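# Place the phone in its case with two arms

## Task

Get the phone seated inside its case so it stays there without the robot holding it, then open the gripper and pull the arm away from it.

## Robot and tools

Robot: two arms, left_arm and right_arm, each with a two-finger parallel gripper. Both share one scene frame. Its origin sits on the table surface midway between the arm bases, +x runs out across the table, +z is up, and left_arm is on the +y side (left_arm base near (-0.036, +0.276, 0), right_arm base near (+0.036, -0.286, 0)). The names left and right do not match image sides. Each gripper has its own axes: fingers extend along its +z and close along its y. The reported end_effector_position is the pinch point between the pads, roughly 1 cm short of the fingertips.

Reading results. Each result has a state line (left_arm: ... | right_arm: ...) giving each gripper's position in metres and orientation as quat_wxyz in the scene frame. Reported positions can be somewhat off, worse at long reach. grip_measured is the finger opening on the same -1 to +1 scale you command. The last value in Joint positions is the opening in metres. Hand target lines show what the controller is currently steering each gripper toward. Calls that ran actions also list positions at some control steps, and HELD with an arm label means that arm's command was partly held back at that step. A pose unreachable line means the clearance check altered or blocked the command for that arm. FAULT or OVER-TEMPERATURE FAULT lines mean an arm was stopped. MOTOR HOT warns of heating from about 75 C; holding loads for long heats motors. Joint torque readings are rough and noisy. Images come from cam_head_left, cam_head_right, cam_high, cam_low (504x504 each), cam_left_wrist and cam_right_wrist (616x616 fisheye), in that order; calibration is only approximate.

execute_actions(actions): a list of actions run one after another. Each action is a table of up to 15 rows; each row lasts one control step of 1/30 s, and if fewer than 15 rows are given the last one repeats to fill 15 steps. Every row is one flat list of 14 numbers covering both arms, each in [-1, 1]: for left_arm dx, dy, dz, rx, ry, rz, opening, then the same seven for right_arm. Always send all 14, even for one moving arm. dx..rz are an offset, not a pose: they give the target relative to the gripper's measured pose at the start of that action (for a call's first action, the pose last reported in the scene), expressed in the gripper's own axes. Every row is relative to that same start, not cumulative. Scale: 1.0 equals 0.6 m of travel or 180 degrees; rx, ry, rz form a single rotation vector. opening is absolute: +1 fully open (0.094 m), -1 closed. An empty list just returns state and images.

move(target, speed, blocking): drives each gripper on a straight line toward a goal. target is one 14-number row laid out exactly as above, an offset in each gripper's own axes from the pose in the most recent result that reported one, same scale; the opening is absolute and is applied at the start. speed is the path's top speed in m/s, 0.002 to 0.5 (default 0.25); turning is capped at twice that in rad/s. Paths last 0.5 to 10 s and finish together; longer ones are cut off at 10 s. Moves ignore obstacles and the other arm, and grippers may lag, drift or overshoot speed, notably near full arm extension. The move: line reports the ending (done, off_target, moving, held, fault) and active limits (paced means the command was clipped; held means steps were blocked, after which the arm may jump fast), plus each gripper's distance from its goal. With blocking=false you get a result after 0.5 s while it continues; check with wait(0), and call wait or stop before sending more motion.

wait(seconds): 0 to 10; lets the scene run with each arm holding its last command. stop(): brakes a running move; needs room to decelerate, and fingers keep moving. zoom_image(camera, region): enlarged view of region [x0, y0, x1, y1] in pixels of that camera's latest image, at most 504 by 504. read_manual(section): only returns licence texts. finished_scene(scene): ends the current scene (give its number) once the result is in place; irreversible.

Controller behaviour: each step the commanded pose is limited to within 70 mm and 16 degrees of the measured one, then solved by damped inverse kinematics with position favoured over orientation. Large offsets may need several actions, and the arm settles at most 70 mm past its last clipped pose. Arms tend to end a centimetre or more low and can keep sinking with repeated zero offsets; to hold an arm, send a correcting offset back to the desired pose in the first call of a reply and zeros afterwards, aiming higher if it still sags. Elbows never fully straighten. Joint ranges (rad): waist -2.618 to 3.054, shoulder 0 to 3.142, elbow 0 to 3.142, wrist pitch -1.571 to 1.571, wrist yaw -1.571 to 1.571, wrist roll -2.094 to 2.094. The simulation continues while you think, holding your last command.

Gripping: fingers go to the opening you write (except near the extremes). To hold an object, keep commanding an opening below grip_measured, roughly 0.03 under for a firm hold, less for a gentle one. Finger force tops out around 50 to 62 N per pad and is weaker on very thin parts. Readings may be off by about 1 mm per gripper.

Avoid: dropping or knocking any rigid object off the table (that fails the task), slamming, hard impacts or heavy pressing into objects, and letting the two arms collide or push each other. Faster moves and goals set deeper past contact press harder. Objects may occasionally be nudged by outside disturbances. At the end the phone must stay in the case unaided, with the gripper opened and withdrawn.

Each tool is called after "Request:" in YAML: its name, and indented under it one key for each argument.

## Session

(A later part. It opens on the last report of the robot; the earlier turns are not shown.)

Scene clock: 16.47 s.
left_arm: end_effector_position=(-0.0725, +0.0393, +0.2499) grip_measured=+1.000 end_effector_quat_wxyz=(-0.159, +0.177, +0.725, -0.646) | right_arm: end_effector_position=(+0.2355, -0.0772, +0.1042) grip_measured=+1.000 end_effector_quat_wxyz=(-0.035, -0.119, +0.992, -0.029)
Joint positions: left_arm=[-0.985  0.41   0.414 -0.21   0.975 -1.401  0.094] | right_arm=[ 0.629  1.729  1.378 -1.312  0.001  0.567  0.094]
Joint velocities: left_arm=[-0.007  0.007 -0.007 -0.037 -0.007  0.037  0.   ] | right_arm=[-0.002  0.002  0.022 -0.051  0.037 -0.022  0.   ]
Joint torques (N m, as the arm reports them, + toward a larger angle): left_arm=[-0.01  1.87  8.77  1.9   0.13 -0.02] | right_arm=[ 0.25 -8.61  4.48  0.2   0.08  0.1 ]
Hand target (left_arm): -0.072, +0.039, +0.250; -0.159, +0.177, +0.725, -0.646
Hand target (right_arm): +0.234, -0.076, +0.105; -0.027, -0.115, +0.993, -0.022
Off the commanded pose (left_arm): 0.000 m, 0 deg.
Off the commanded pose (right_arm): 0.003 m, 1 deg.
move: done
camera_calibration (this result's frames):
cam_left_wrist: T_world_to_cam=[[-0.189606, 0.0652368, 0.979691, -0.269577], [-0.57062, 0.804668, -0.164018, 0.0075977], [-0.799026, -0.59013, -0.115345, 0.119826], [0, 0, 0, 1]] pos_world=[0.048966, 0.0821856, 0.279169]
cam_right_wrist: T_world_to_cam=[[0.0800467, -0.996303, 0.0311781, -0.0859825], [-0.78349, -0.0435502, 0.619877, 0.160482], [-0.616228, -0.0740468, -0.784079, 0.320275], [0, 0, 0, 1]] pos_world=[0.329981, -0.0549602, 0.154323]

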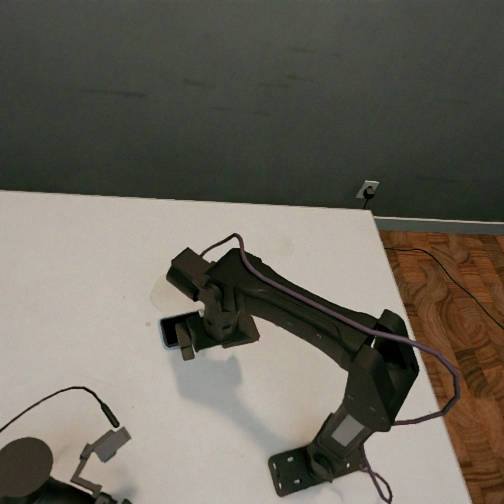

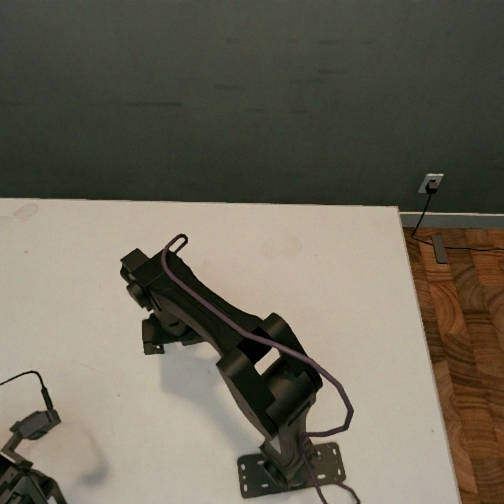

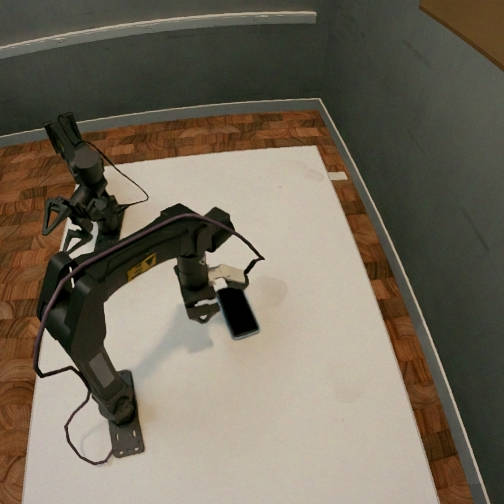

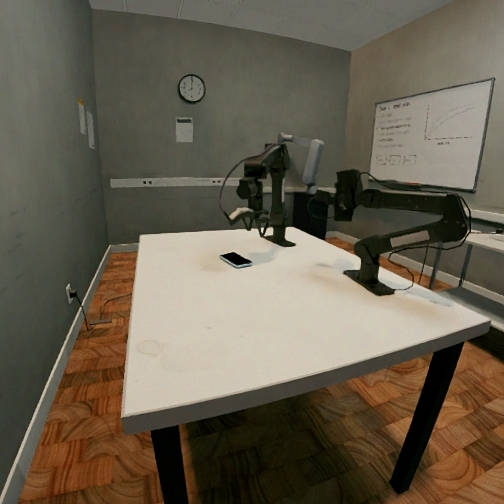

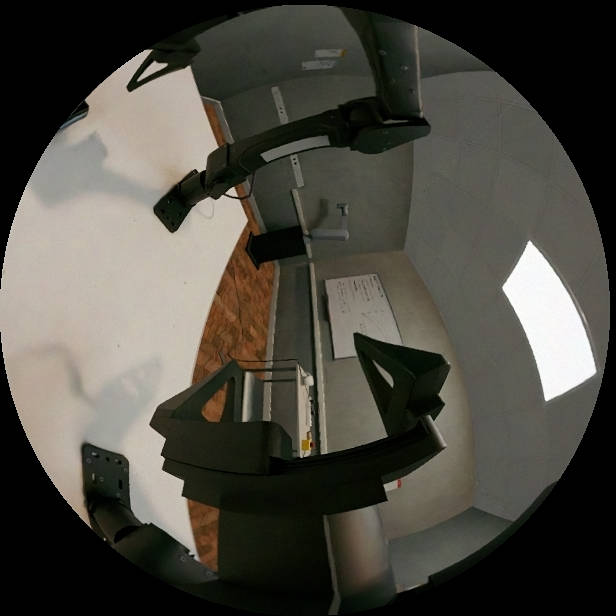

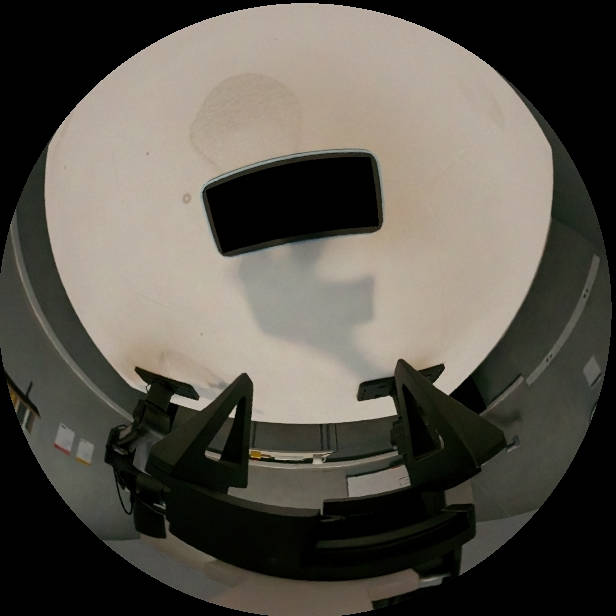

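Request:
move:
  target: [0,0,0,0,0,0,1, -0.136,0.012,0.096,-0.016,-0.024,0,1]
  speed: 0.15

Request:
move:
  target: [0,0,0,0,0,0,1, 0,0,0.075,0,0,0,1]
  speed: 0.03

Request:
move:
  target: [0,0,0,0,0,0,1, 0.02,0,-0.12,0,0,0,1]
  speed: 0.12

Request:
move:
  target: [0,0,0,0,0,0,1, 0.13,0,-0.03,0,0,0,1]

Request:
zoom_image:
  camera: "cam_right_wrist"
  region: [180, 120, 440, 340]

Request:
zoom_image:
  camera: "cam_low"
  region: [205, 240, 265, 280]

Scene clock: 18.23 s.
left_arm: end_effector_position=(-0.0725, +0.0393, +0.2499) grip_measured=+1.000 end_effector_quat_wxyz=(-0.159, +0.177, +0.725, -0.646) | right_arm: end_effector_position=(+0.2959, -0.0647, +0.0325) grip_measured=+1.000 end_effector_quat_wxyz=(-0.024, -0.117, +0.993, -0.017)
Joint positions: left_arm=[-0.985  0.41   0.414 -0.21   0.975 -1.401  0.094] | right_arm=[ 0.527  1.954  1.378 -1.054  0.001  0.468  0.094]
Joint velocities: left_arm=[-0.017 -0.002 -0.012  0.022 -0.007  0.037  0.   ] | right_arm=[ 0.007 -0.007 -0.027 -0.051  0.022 -0.022  0.   ]
Joint torques (N m, as the arm reports them, + toward a larger angle): left_arm=[-0.02  1.83  8.79  1.9   0.13 -0.01] | right_arm=[-0.73 -9.26  8.54  0.27  0.05 -0.1 ]
Hand target (left_arm): -0.072, +0.039, +0.250; -0.159, +0.177, +0.725, -0.646
Hand target (right_arm): +0.310, -0.055, +0.042; -0.001, -0.119, +0.993, +0.001
Off the commanded pose (left_arm): 0.000 m, 0 deg.
Off the commanded pose (right_arm): 0.018 m, 3 deg.
move: off_target (right_arm)
camera_calibration (this result's frames):
cam_left_wrist: T_world_to_cam=[[-0.189606, 0.0652368, 0.979691, -0.269577], [-0.57062, 0.804668, -0.164018, 0.0075977], [-0.799026, -0.59013, -0.115345, 0.119826], [0, 0, 0, 1]] pos_world=[0.048966, 0.0821856, 0.279169]
cam_right_wrist: T_world_to_cam=[[0.0756435, -0.997121, 0.00517902, -0.0739774], [-0.79501, -0.0571743, 0.603896, 0.255901], [-0.601861, -0.0497982, -0.797046, 0.299992], [0, 0, 0, 1]] pos_world=[0.389594, -0.0441944, 0.084953]

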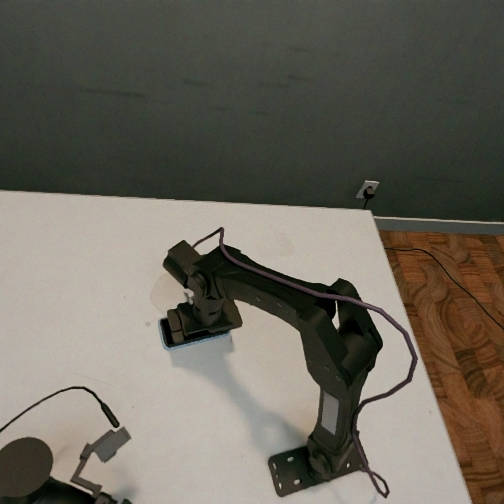

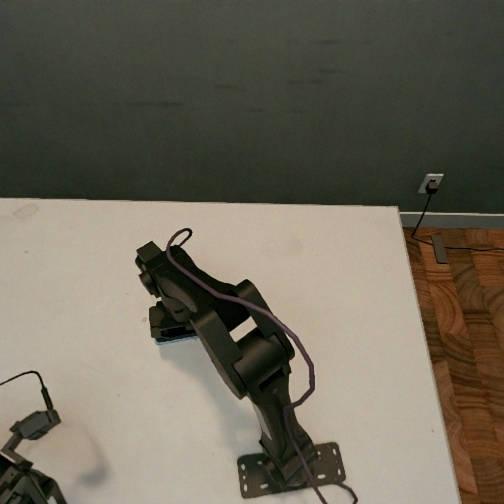

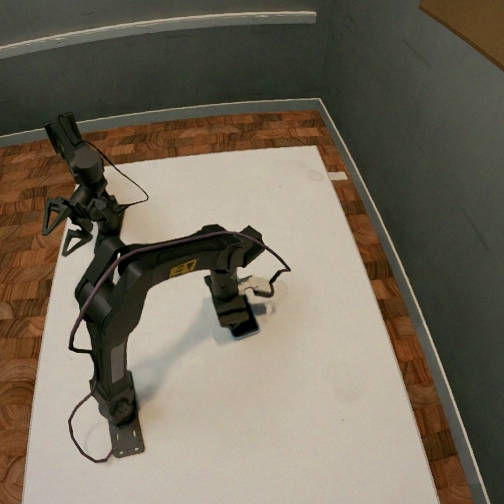

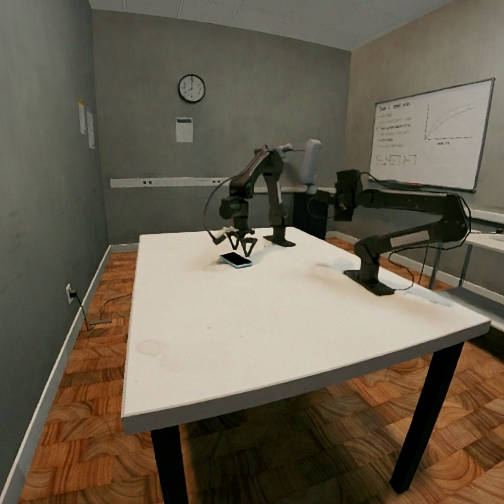

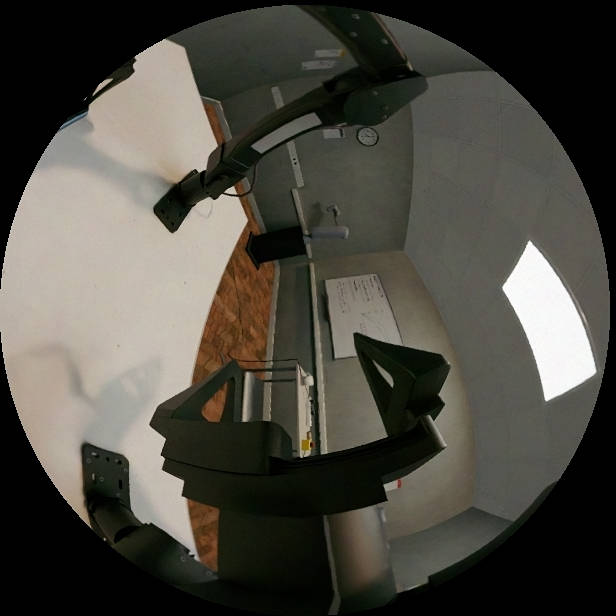

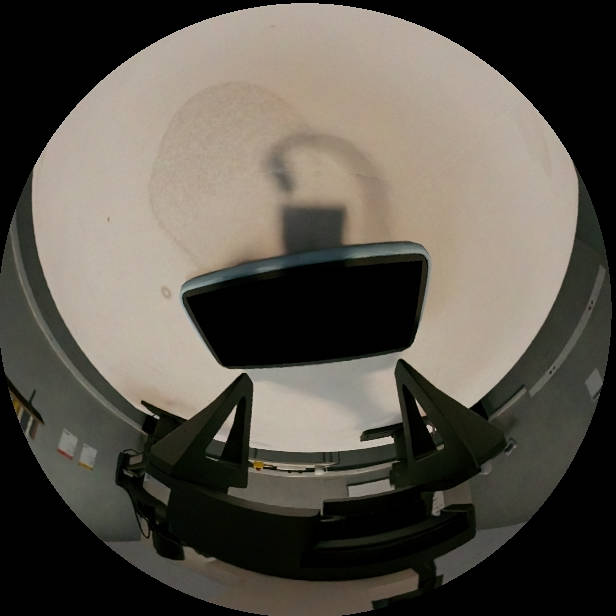

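Scene clock: 19.97 s.
left_arm: end_effector_position=(-0.0725, +0.0393, +0.2499) grip_measured=+1.000 end_effector_quat_wxyz=(-0.159, +0.177, +0.725, -0.646) | right_arm: end_effector_position=(+0.2933, -0.0663, +0.0143) grip_measured=+1.000 end_effector_quat_wxyz=(-0.029, -0.116, +0.993, -0.013)
Joint positions: left_arm=[-0.985  0.41   0.414 -0.21   0.975 -1.401  0.094] | right_arm=[ 0.523  1.971  1.325 -0.988 -0.009  0.466  0.094]
Joint velocities: left_arm=[ 0.017 -0.007  0.002 -0.066  0.022 -0.007  0.   ] | right_arm=[-0.017  0.012  0.012 -0.007 -0.007 -0.051  0.   ]
Joint torques (N m, as the arm reports them, + toward a larger angle): left_arm=[-0.04  1.85  8.77  1.9   0.13 -0.02] | right_arm=[ 0.05 -5.76  1.28  1.01  0.19  0.01]
Hand target (left_arm): -0.072, +0.039, +0.250; -0.159, +0.177, +0.725, -0.646
Hand target (right_arm): +0.293, -0.068, -0.011; -0.026, -0.117, +0.993, -0.017
Off the commanded pose (left_arm): 0.000 m, 0 deg.
Off the commanded pose (right_arm): 0.027 m, 1 deg.
move: off_target (right_arm)
camera_calibration (this result's frames):
cam_left_wrist: T_world_to_cam=[[-0.189606, 0.0652368, 0.979691, -0.269577], [-0.57062, 0.804668, -0.164018, 0.0075977], [-0.799026, -0.59013, -0.115345, 0.119826], [0, 0, 0, 1]] pos_world=[0.048966, 0.0821856, 0.279169]
cam_right_wrist: T_world_to_cam=[[0.0739155, -0.997264, -0.000967654, -0.0747122], [-0.789581, -0.0591151, 0.610792, 0.262859], [-0.609178, -0.0443829, -0.791791, 0.286268], [0, 0, 0, 1]] pos_world=[0.387458, -0.0462635, 0.0660399]

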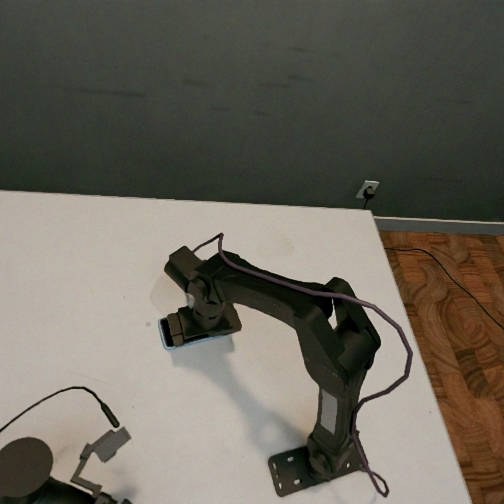

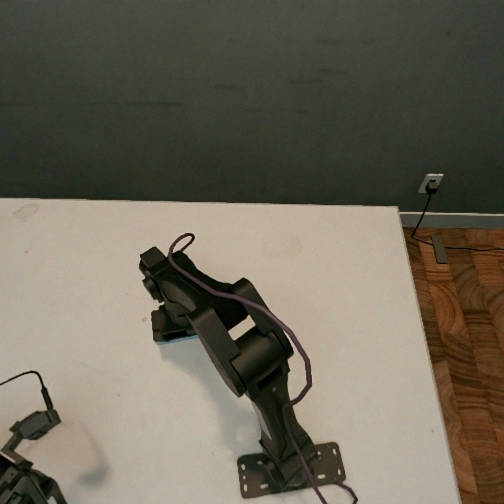

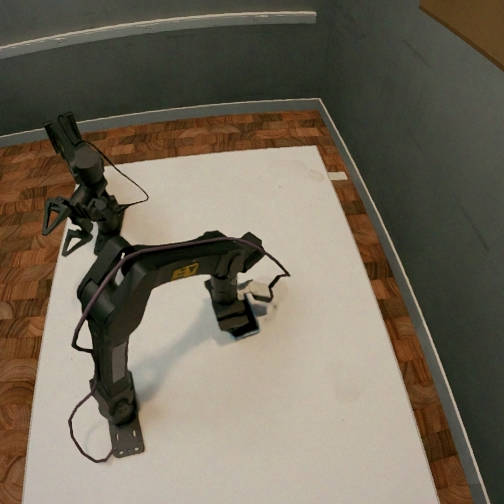

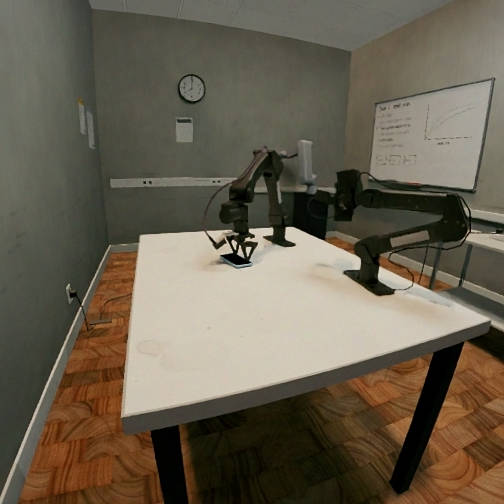

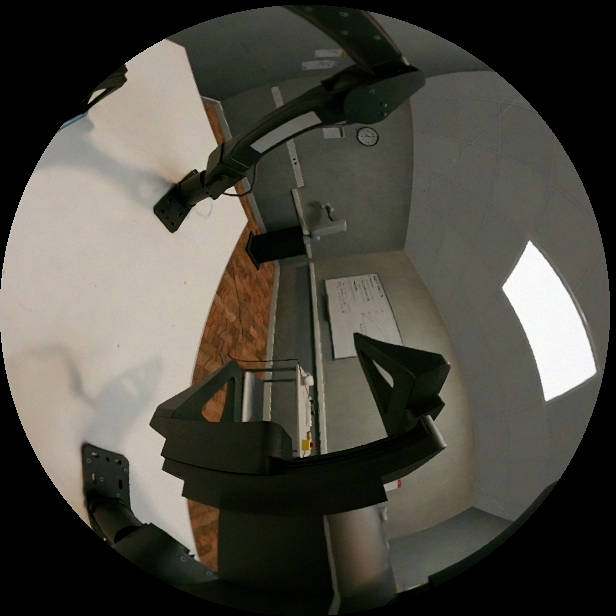

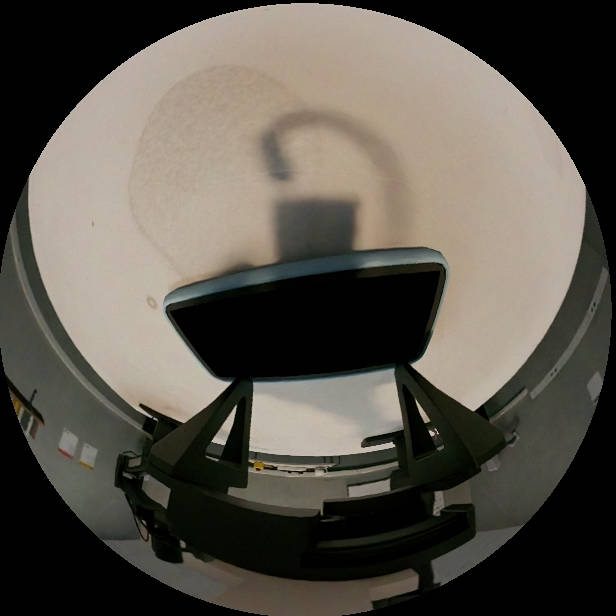

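Scene clock: 21.17 s.
left_arm: end_effector_position=(-0.0725, +0.0393, +0.2499) grip_measured=+1.000 end_effector_quat_wxyz=(-0.159, +0.177, +0.725, -0.646) | right_arm: end_effector_position=(+0.2815, -0.0734, +0.0717) grip_measured=+1.000 end_effector_quat_wxyz=(-0.045, -0.117, +0.992, -0.024)
Joint positions: left_arm=[-0.985  0.41   0.414 -0.21   0.975 -1.401  0.094] | right_arm=[ 0.529  1.892  1.451 -1.231 -0.01   0.469  0.094]
Joint velocities: left_arm=[-0.017 -0.012 -0.032 -0.007 -0.037  0.066  0.   ] | right_arm=[ 0.017  0.007 -0.002 -0.066 -0.022 -0.007  0.   ]
Joint torques (N m, as the arm reports them, + toward a larger angle): left_arm=[-0.04  1.84  8.81  1.9   0.12 -0.01] | right_arm=[  0.67 -10.06   8.72  -0.18   0.06   0.09]
Hand target (left_arm): -0.072, +0.039, +0.250; -0.159, +0.177, +0.725, -0.646
Hand target (right_arm): +0.284, -0.067, +0.086; -0.029, -0.117, +0.993, -0.013
Off the commanded pose (left_arm): 0.000 m, 0 deg.
Off the commanded pose (right_arm): 0.017 m, 2 deg.
move: off_target (right_arm)
camera_calibration (this result's frames):
cam_left_wrist: T_world_to_cam=[[-0.189606, 0.0652368, 0.979691, -0.269577], [-0.57062, 0.804668, -0.164018, 0.0075977], [-0.799026, -0.59013, -0.115345, 0.119826], [0, 0, 0, 1]] pos_world=[0.048966, 0.0821856, 0.279169]
cam_right_wrist: T_world_to_cam=[[0.0764499, -0.996846, 0.0212981, -0.0832166], [-0.77094, -0.0455517, 0.635277, 0.212048], [-0.632303, -0.0649864, -0.771991, 0.327749], [0, 0, 0, 1]] pos_world=[0.377074, -0.0519958, 0.120082]

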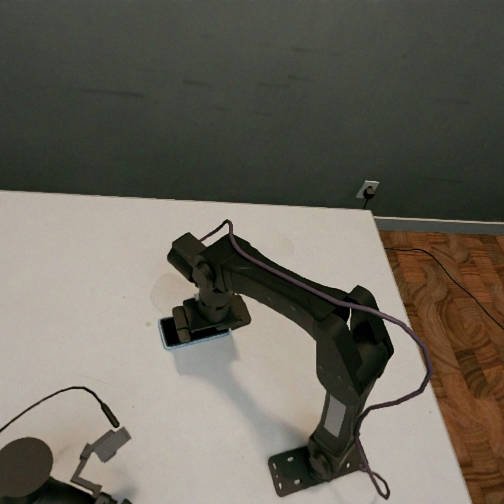

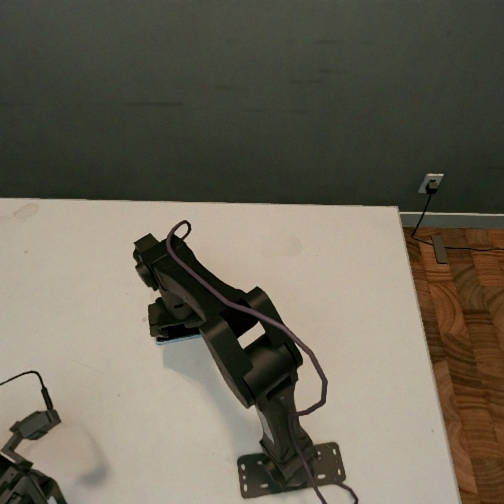

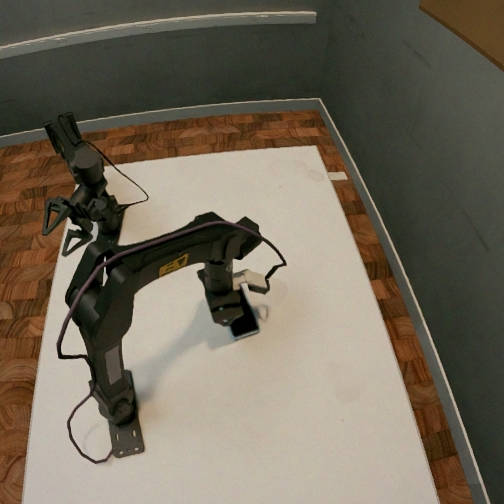

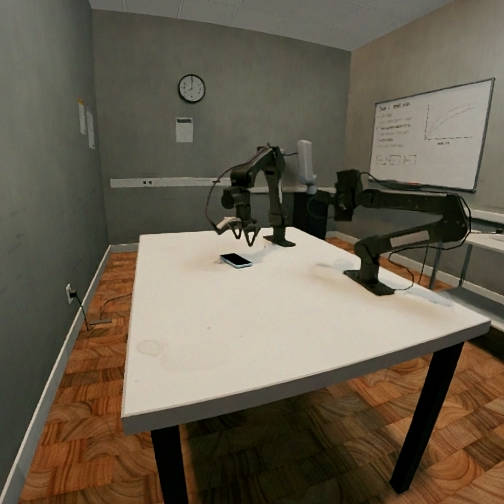

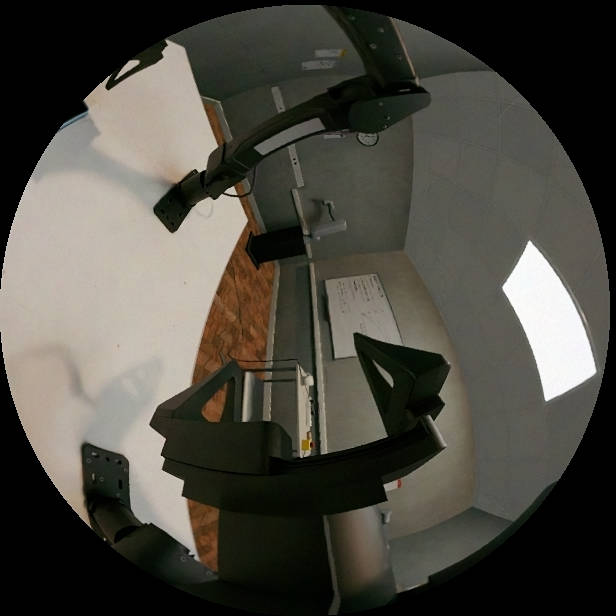

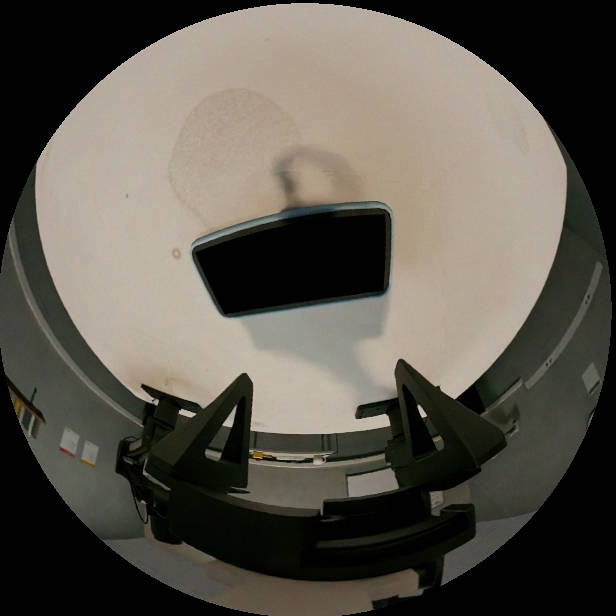

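Scene clock: 22.07 s.
left_arm: end_effector_position=(-0.0725, +0.0393, +0.2499) grip_measured=+1.000 end_effector_quat_wxyz=(-0.159, +0.177, +0.725, -0.646) | right_arm: end_effector_position=(+0.2143, -0.0857, +0.0946) grip_measured=+1.000 end_effector_quat_wxyz=(-0.039, -0.121, +0.992, -0.023)
Joint positions: left_arm=[-0.985  0.41   0.414 -0.21   0.975 -1.401  0.094] | right_arm=[ 0.653  1.653  1.254 -1.261 -0.016  0.585  0.094]
Joint velocities: left_arm=[ 0.012 -0.007 -0.022 -0.051  0.007 -0.066  0.   ] | right_arm=[-0.002 -0.012 -0.007 -0.037 -0.007  0.081  0.   ]
Joint torques (N m, as the arm reports them, + toward a larger angle): left_arm=[-0.03  1.83  8.76  1.9   0.12 -0.02] | right_arm=[ 0.33 -7.67  4.59 -0.14  0.02  0.12]
Hand target (left_arm): -0.072, +0.039, +0.250; -0.159, +0.177, +0.725, -0.646
Hand target (right_arm): +0.207, -0.090, +0.095; -0.044, -0.117, +0.992, -0.026
Off the commanded pose (left_arm): 0.000 m, 0 deg.
Off the commanded pose (right_arm): 0.009 m, 1 deg.
move: done
camera_calibration (this result's frames):
cam_left_wrist: T_world_to_cam=[[-0.189606, 0.0652368, 0.979691, -0.269577], [-0.57062, 0.804668, -0.164018, 0.0075977], [-0.799026, -0.59013, -0.115345, 0.119826], [0, 0, 0, 1]] pos_world=[0.048966, 0.0821856, 0.279169]
cam_right_wrist: T_world_to_cam=[[0.0841849, -0.996286, 0.0180999, -0.0921185], [-0.778039, -0.0543732, 0.625858, 0.146787], [-0.622549, -0.0667703, -0.779727, 0.300645], [0, 0, 0, 1]] pos_world=[0.309128, -0.0637208, 0.144221]

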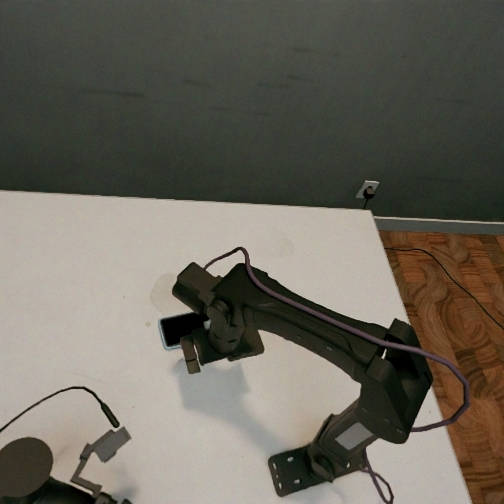

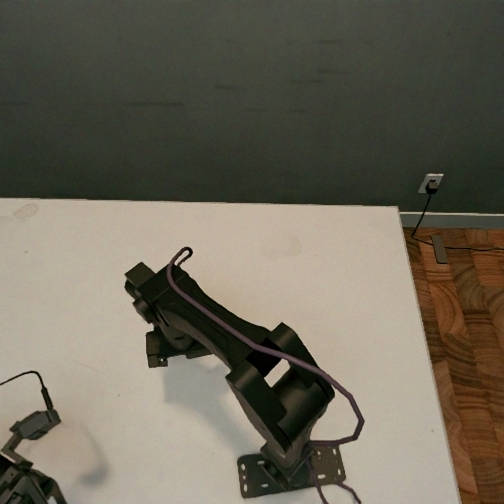

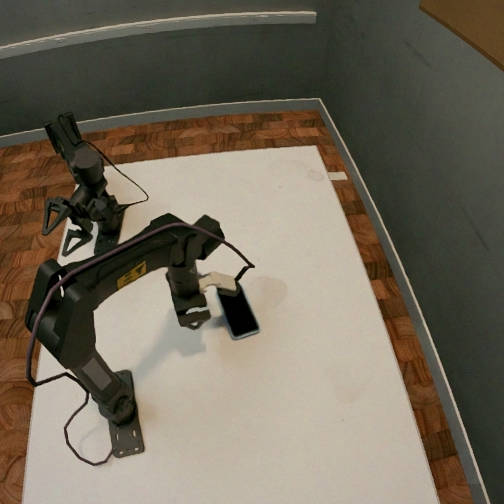

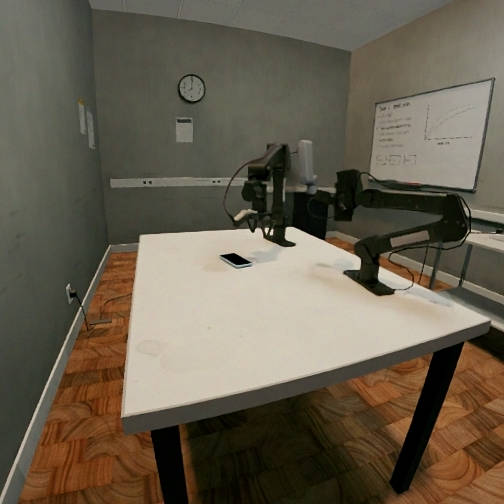

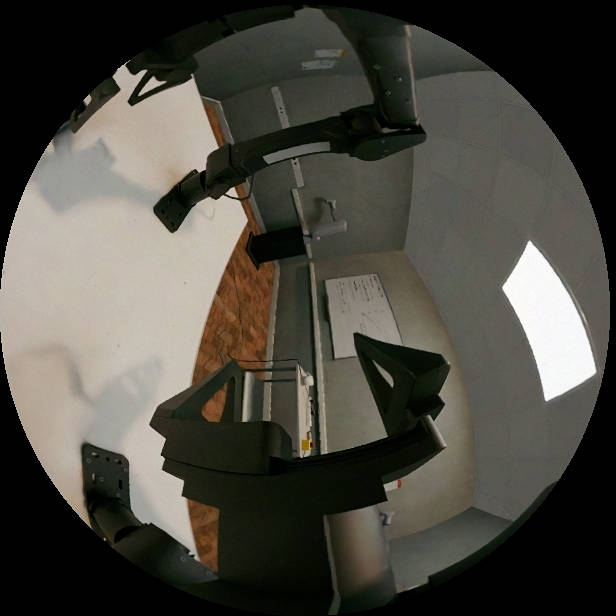

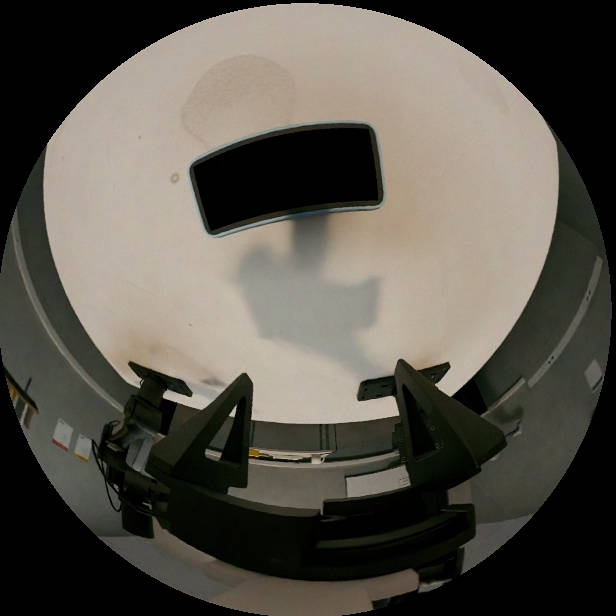

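Region (180, 120, 440, 340) of cam_right_wrist's 616x616 image, scaled by 1.938, with more detail than that image has; it fills the top 426 rows of this view, and the rest is white.

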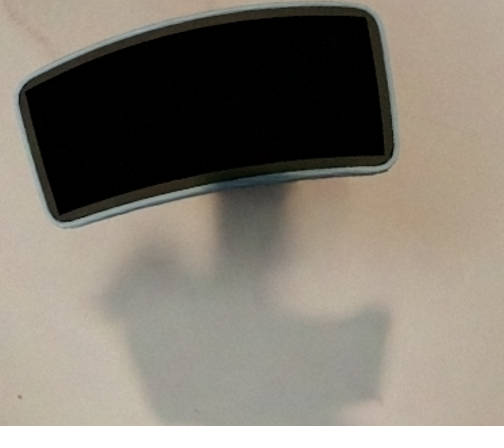

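Region (205, 240, 265, 280) of cam_low's 504x504 image, scaled by 8.400, with more detail than that image has.

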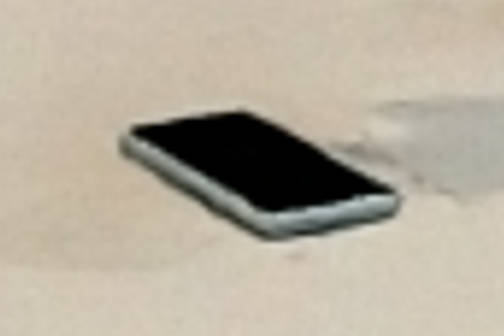

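Request:
move:
  target: [0,0,0,0,0,0,1, 0.12,-0.25,-0.1,0,0,0,1]
  speed: 0.35

Request:
zoom_image:
  camera: "cam_head_left"
  region: [135, 280, 255, 370]

Request:
zoom_image:
  camera: "cam_high"
  region: [190, 270, 290, 350]

Request:
zoom_image:
  camera: "cam_head_right"
  region: [130, 280, 250, 370]

Scene clock: 23.60 s.
left_arm: end_effector_position=(-0.0725, +0.0393, +0.2499) grip_measured=+1.000 end_effector_quat_wxyz=(-0.159, +0.177, +0.725, -0.646) | right_arm: end_effector_position=(+0.1866, -0.2390, +0.1602) grip_measured=+1.000 end_effector_quat_wxyz=(-0.031, -0.120, +0.992, -0.010)
Joint positions: left_arm=[-0.985  0.41   0.414 -0.21   0.975 -1.401  0.094] | right_arm=[ 0.131  1.206  1.137 -1.566  0.008  0.067  0.094]
Joint velocities: left_arm=[-0.012  0.007 -0.017  0.022 -0.007 -0.051  0.   ] | right_arm=[ 0.002 -0.007 -0.037 -0.022 -0.007 -0.051  0.   ]
Joint torques (N m, as the arm reports them, + toward a larger angle): left_arm=[-0.04  1.83  8.78  1.91  0.13 -0.02] | right_arm=[-0.95 -3.5   5.81 -0.05  0.16 -0.1 ]
Hand target (left_arm): -0.072, +0.039, +0.250; -0.159, +0.177, +0.725, -0.646
Hand target (right_arm): +0.183, -0.243, +0.162; -0.029, -0.122, +0.992, -0.012
Off the commanded pose (left_arm): 0.000 m, 0 deg.
Off the commanded pose (right_arm): 0.008 m, 2 deg.
joint sent to its limit (right arm) — the command would take joint 4 (wrist pitch) past its lower limit, so that joint was sent only as far as its limit.
move: done
camera_calibration (this result's frames):
cam_left_wrist: T_world_to_cam=[[-0.189606, 0.0652368, 0.979691, -0.269577], [-0.57062, 0.804668, -0.164018, 0.0075977], [-0.799026, -0.59013, -0.115345, 0.119826], [0, 0, 0, 1]] pos_world=[0.048966, 0.0821856, 0.279169]
cam_right_wrist: T_world_to_cam=[[0.0806351, -0.996712, -0.00789377, -0.238928], [-0.785834, -0.0684426, 0.614639, 0.0757212], [-0.613159, -0.0433583, -0.788769, 0.329611], [0, 0, 0, 1]] pos_world=[0.280874, -0.218669, 0.211559]

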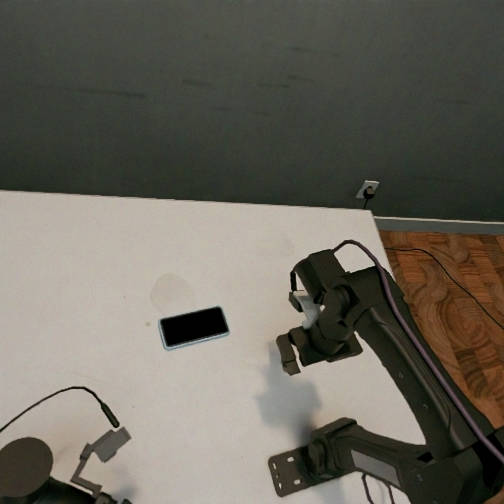

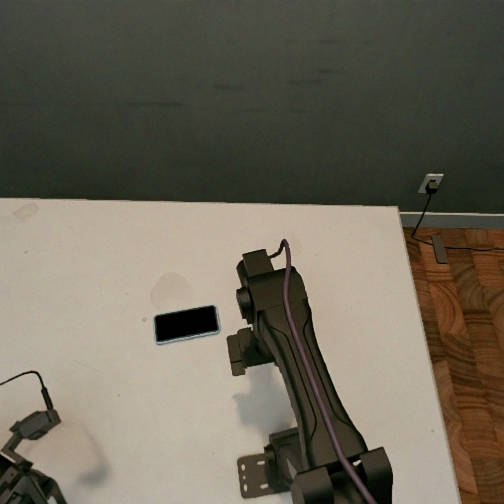

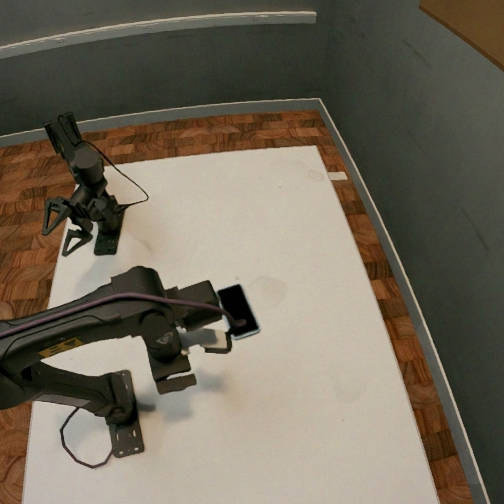

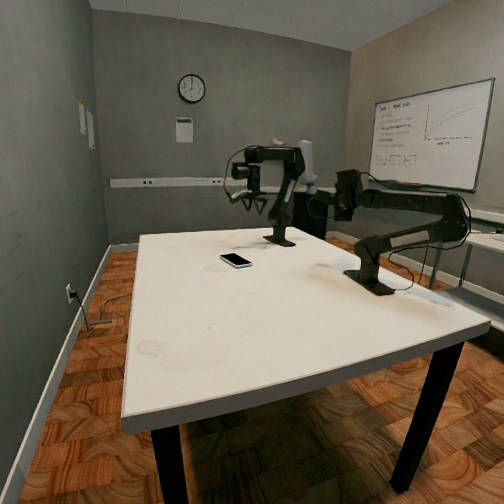

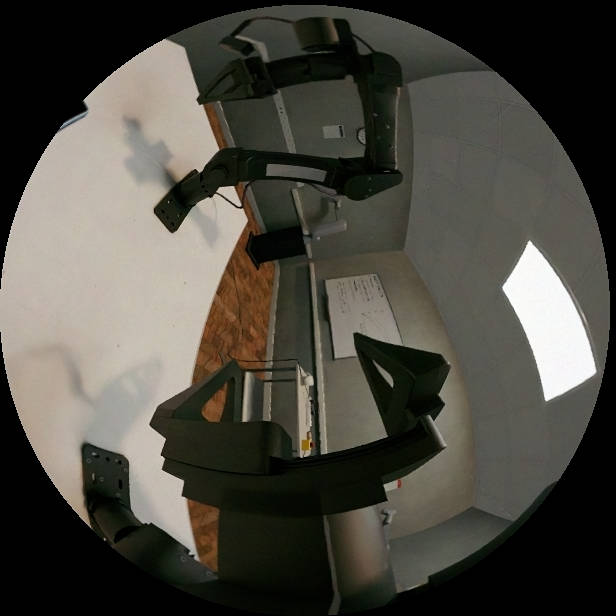

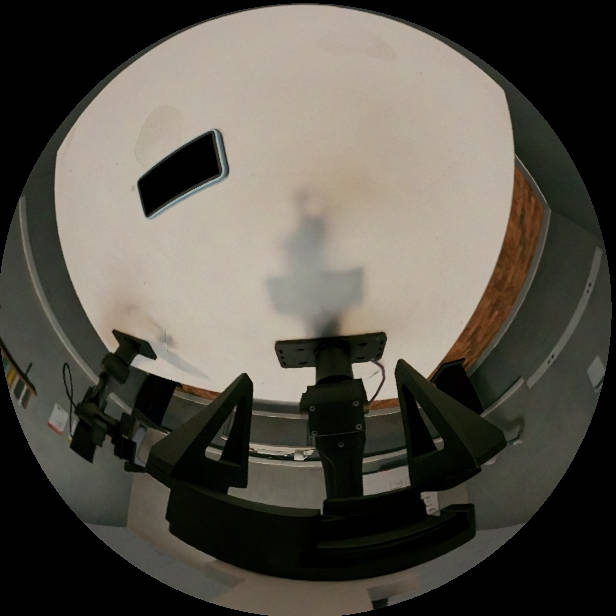

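Region (135, 280, 255, 370) of cam_head_left's 504x504 image, scaled by 4.200, with more detail than that image has; it fills the top 378 rows of this view, and the rest is white.

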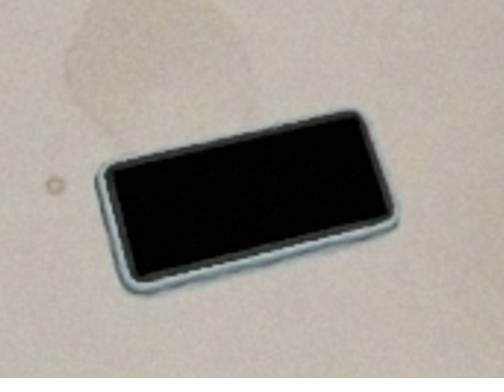

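Region (190, 270, 290, 350) of cam_high's 504x504 image, scaled by 5.040, with more detail than that image has; it fills the top 403 rows of this view, and the rest is white.

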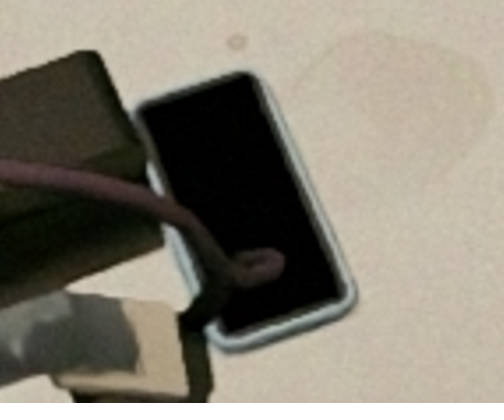

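Region (130, 280, 250, 370) of cam_head_right's 504x504 image, scaled by 4.200, with more detail than that image has; it fills the top 378 rows of this view, and the rest is white.

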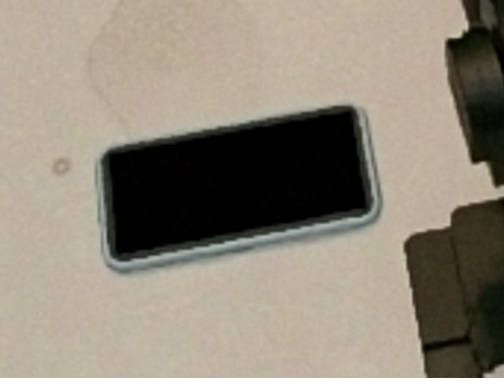

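Request:
finished_scene:
  scene: 1

The scene is finished: the task was done.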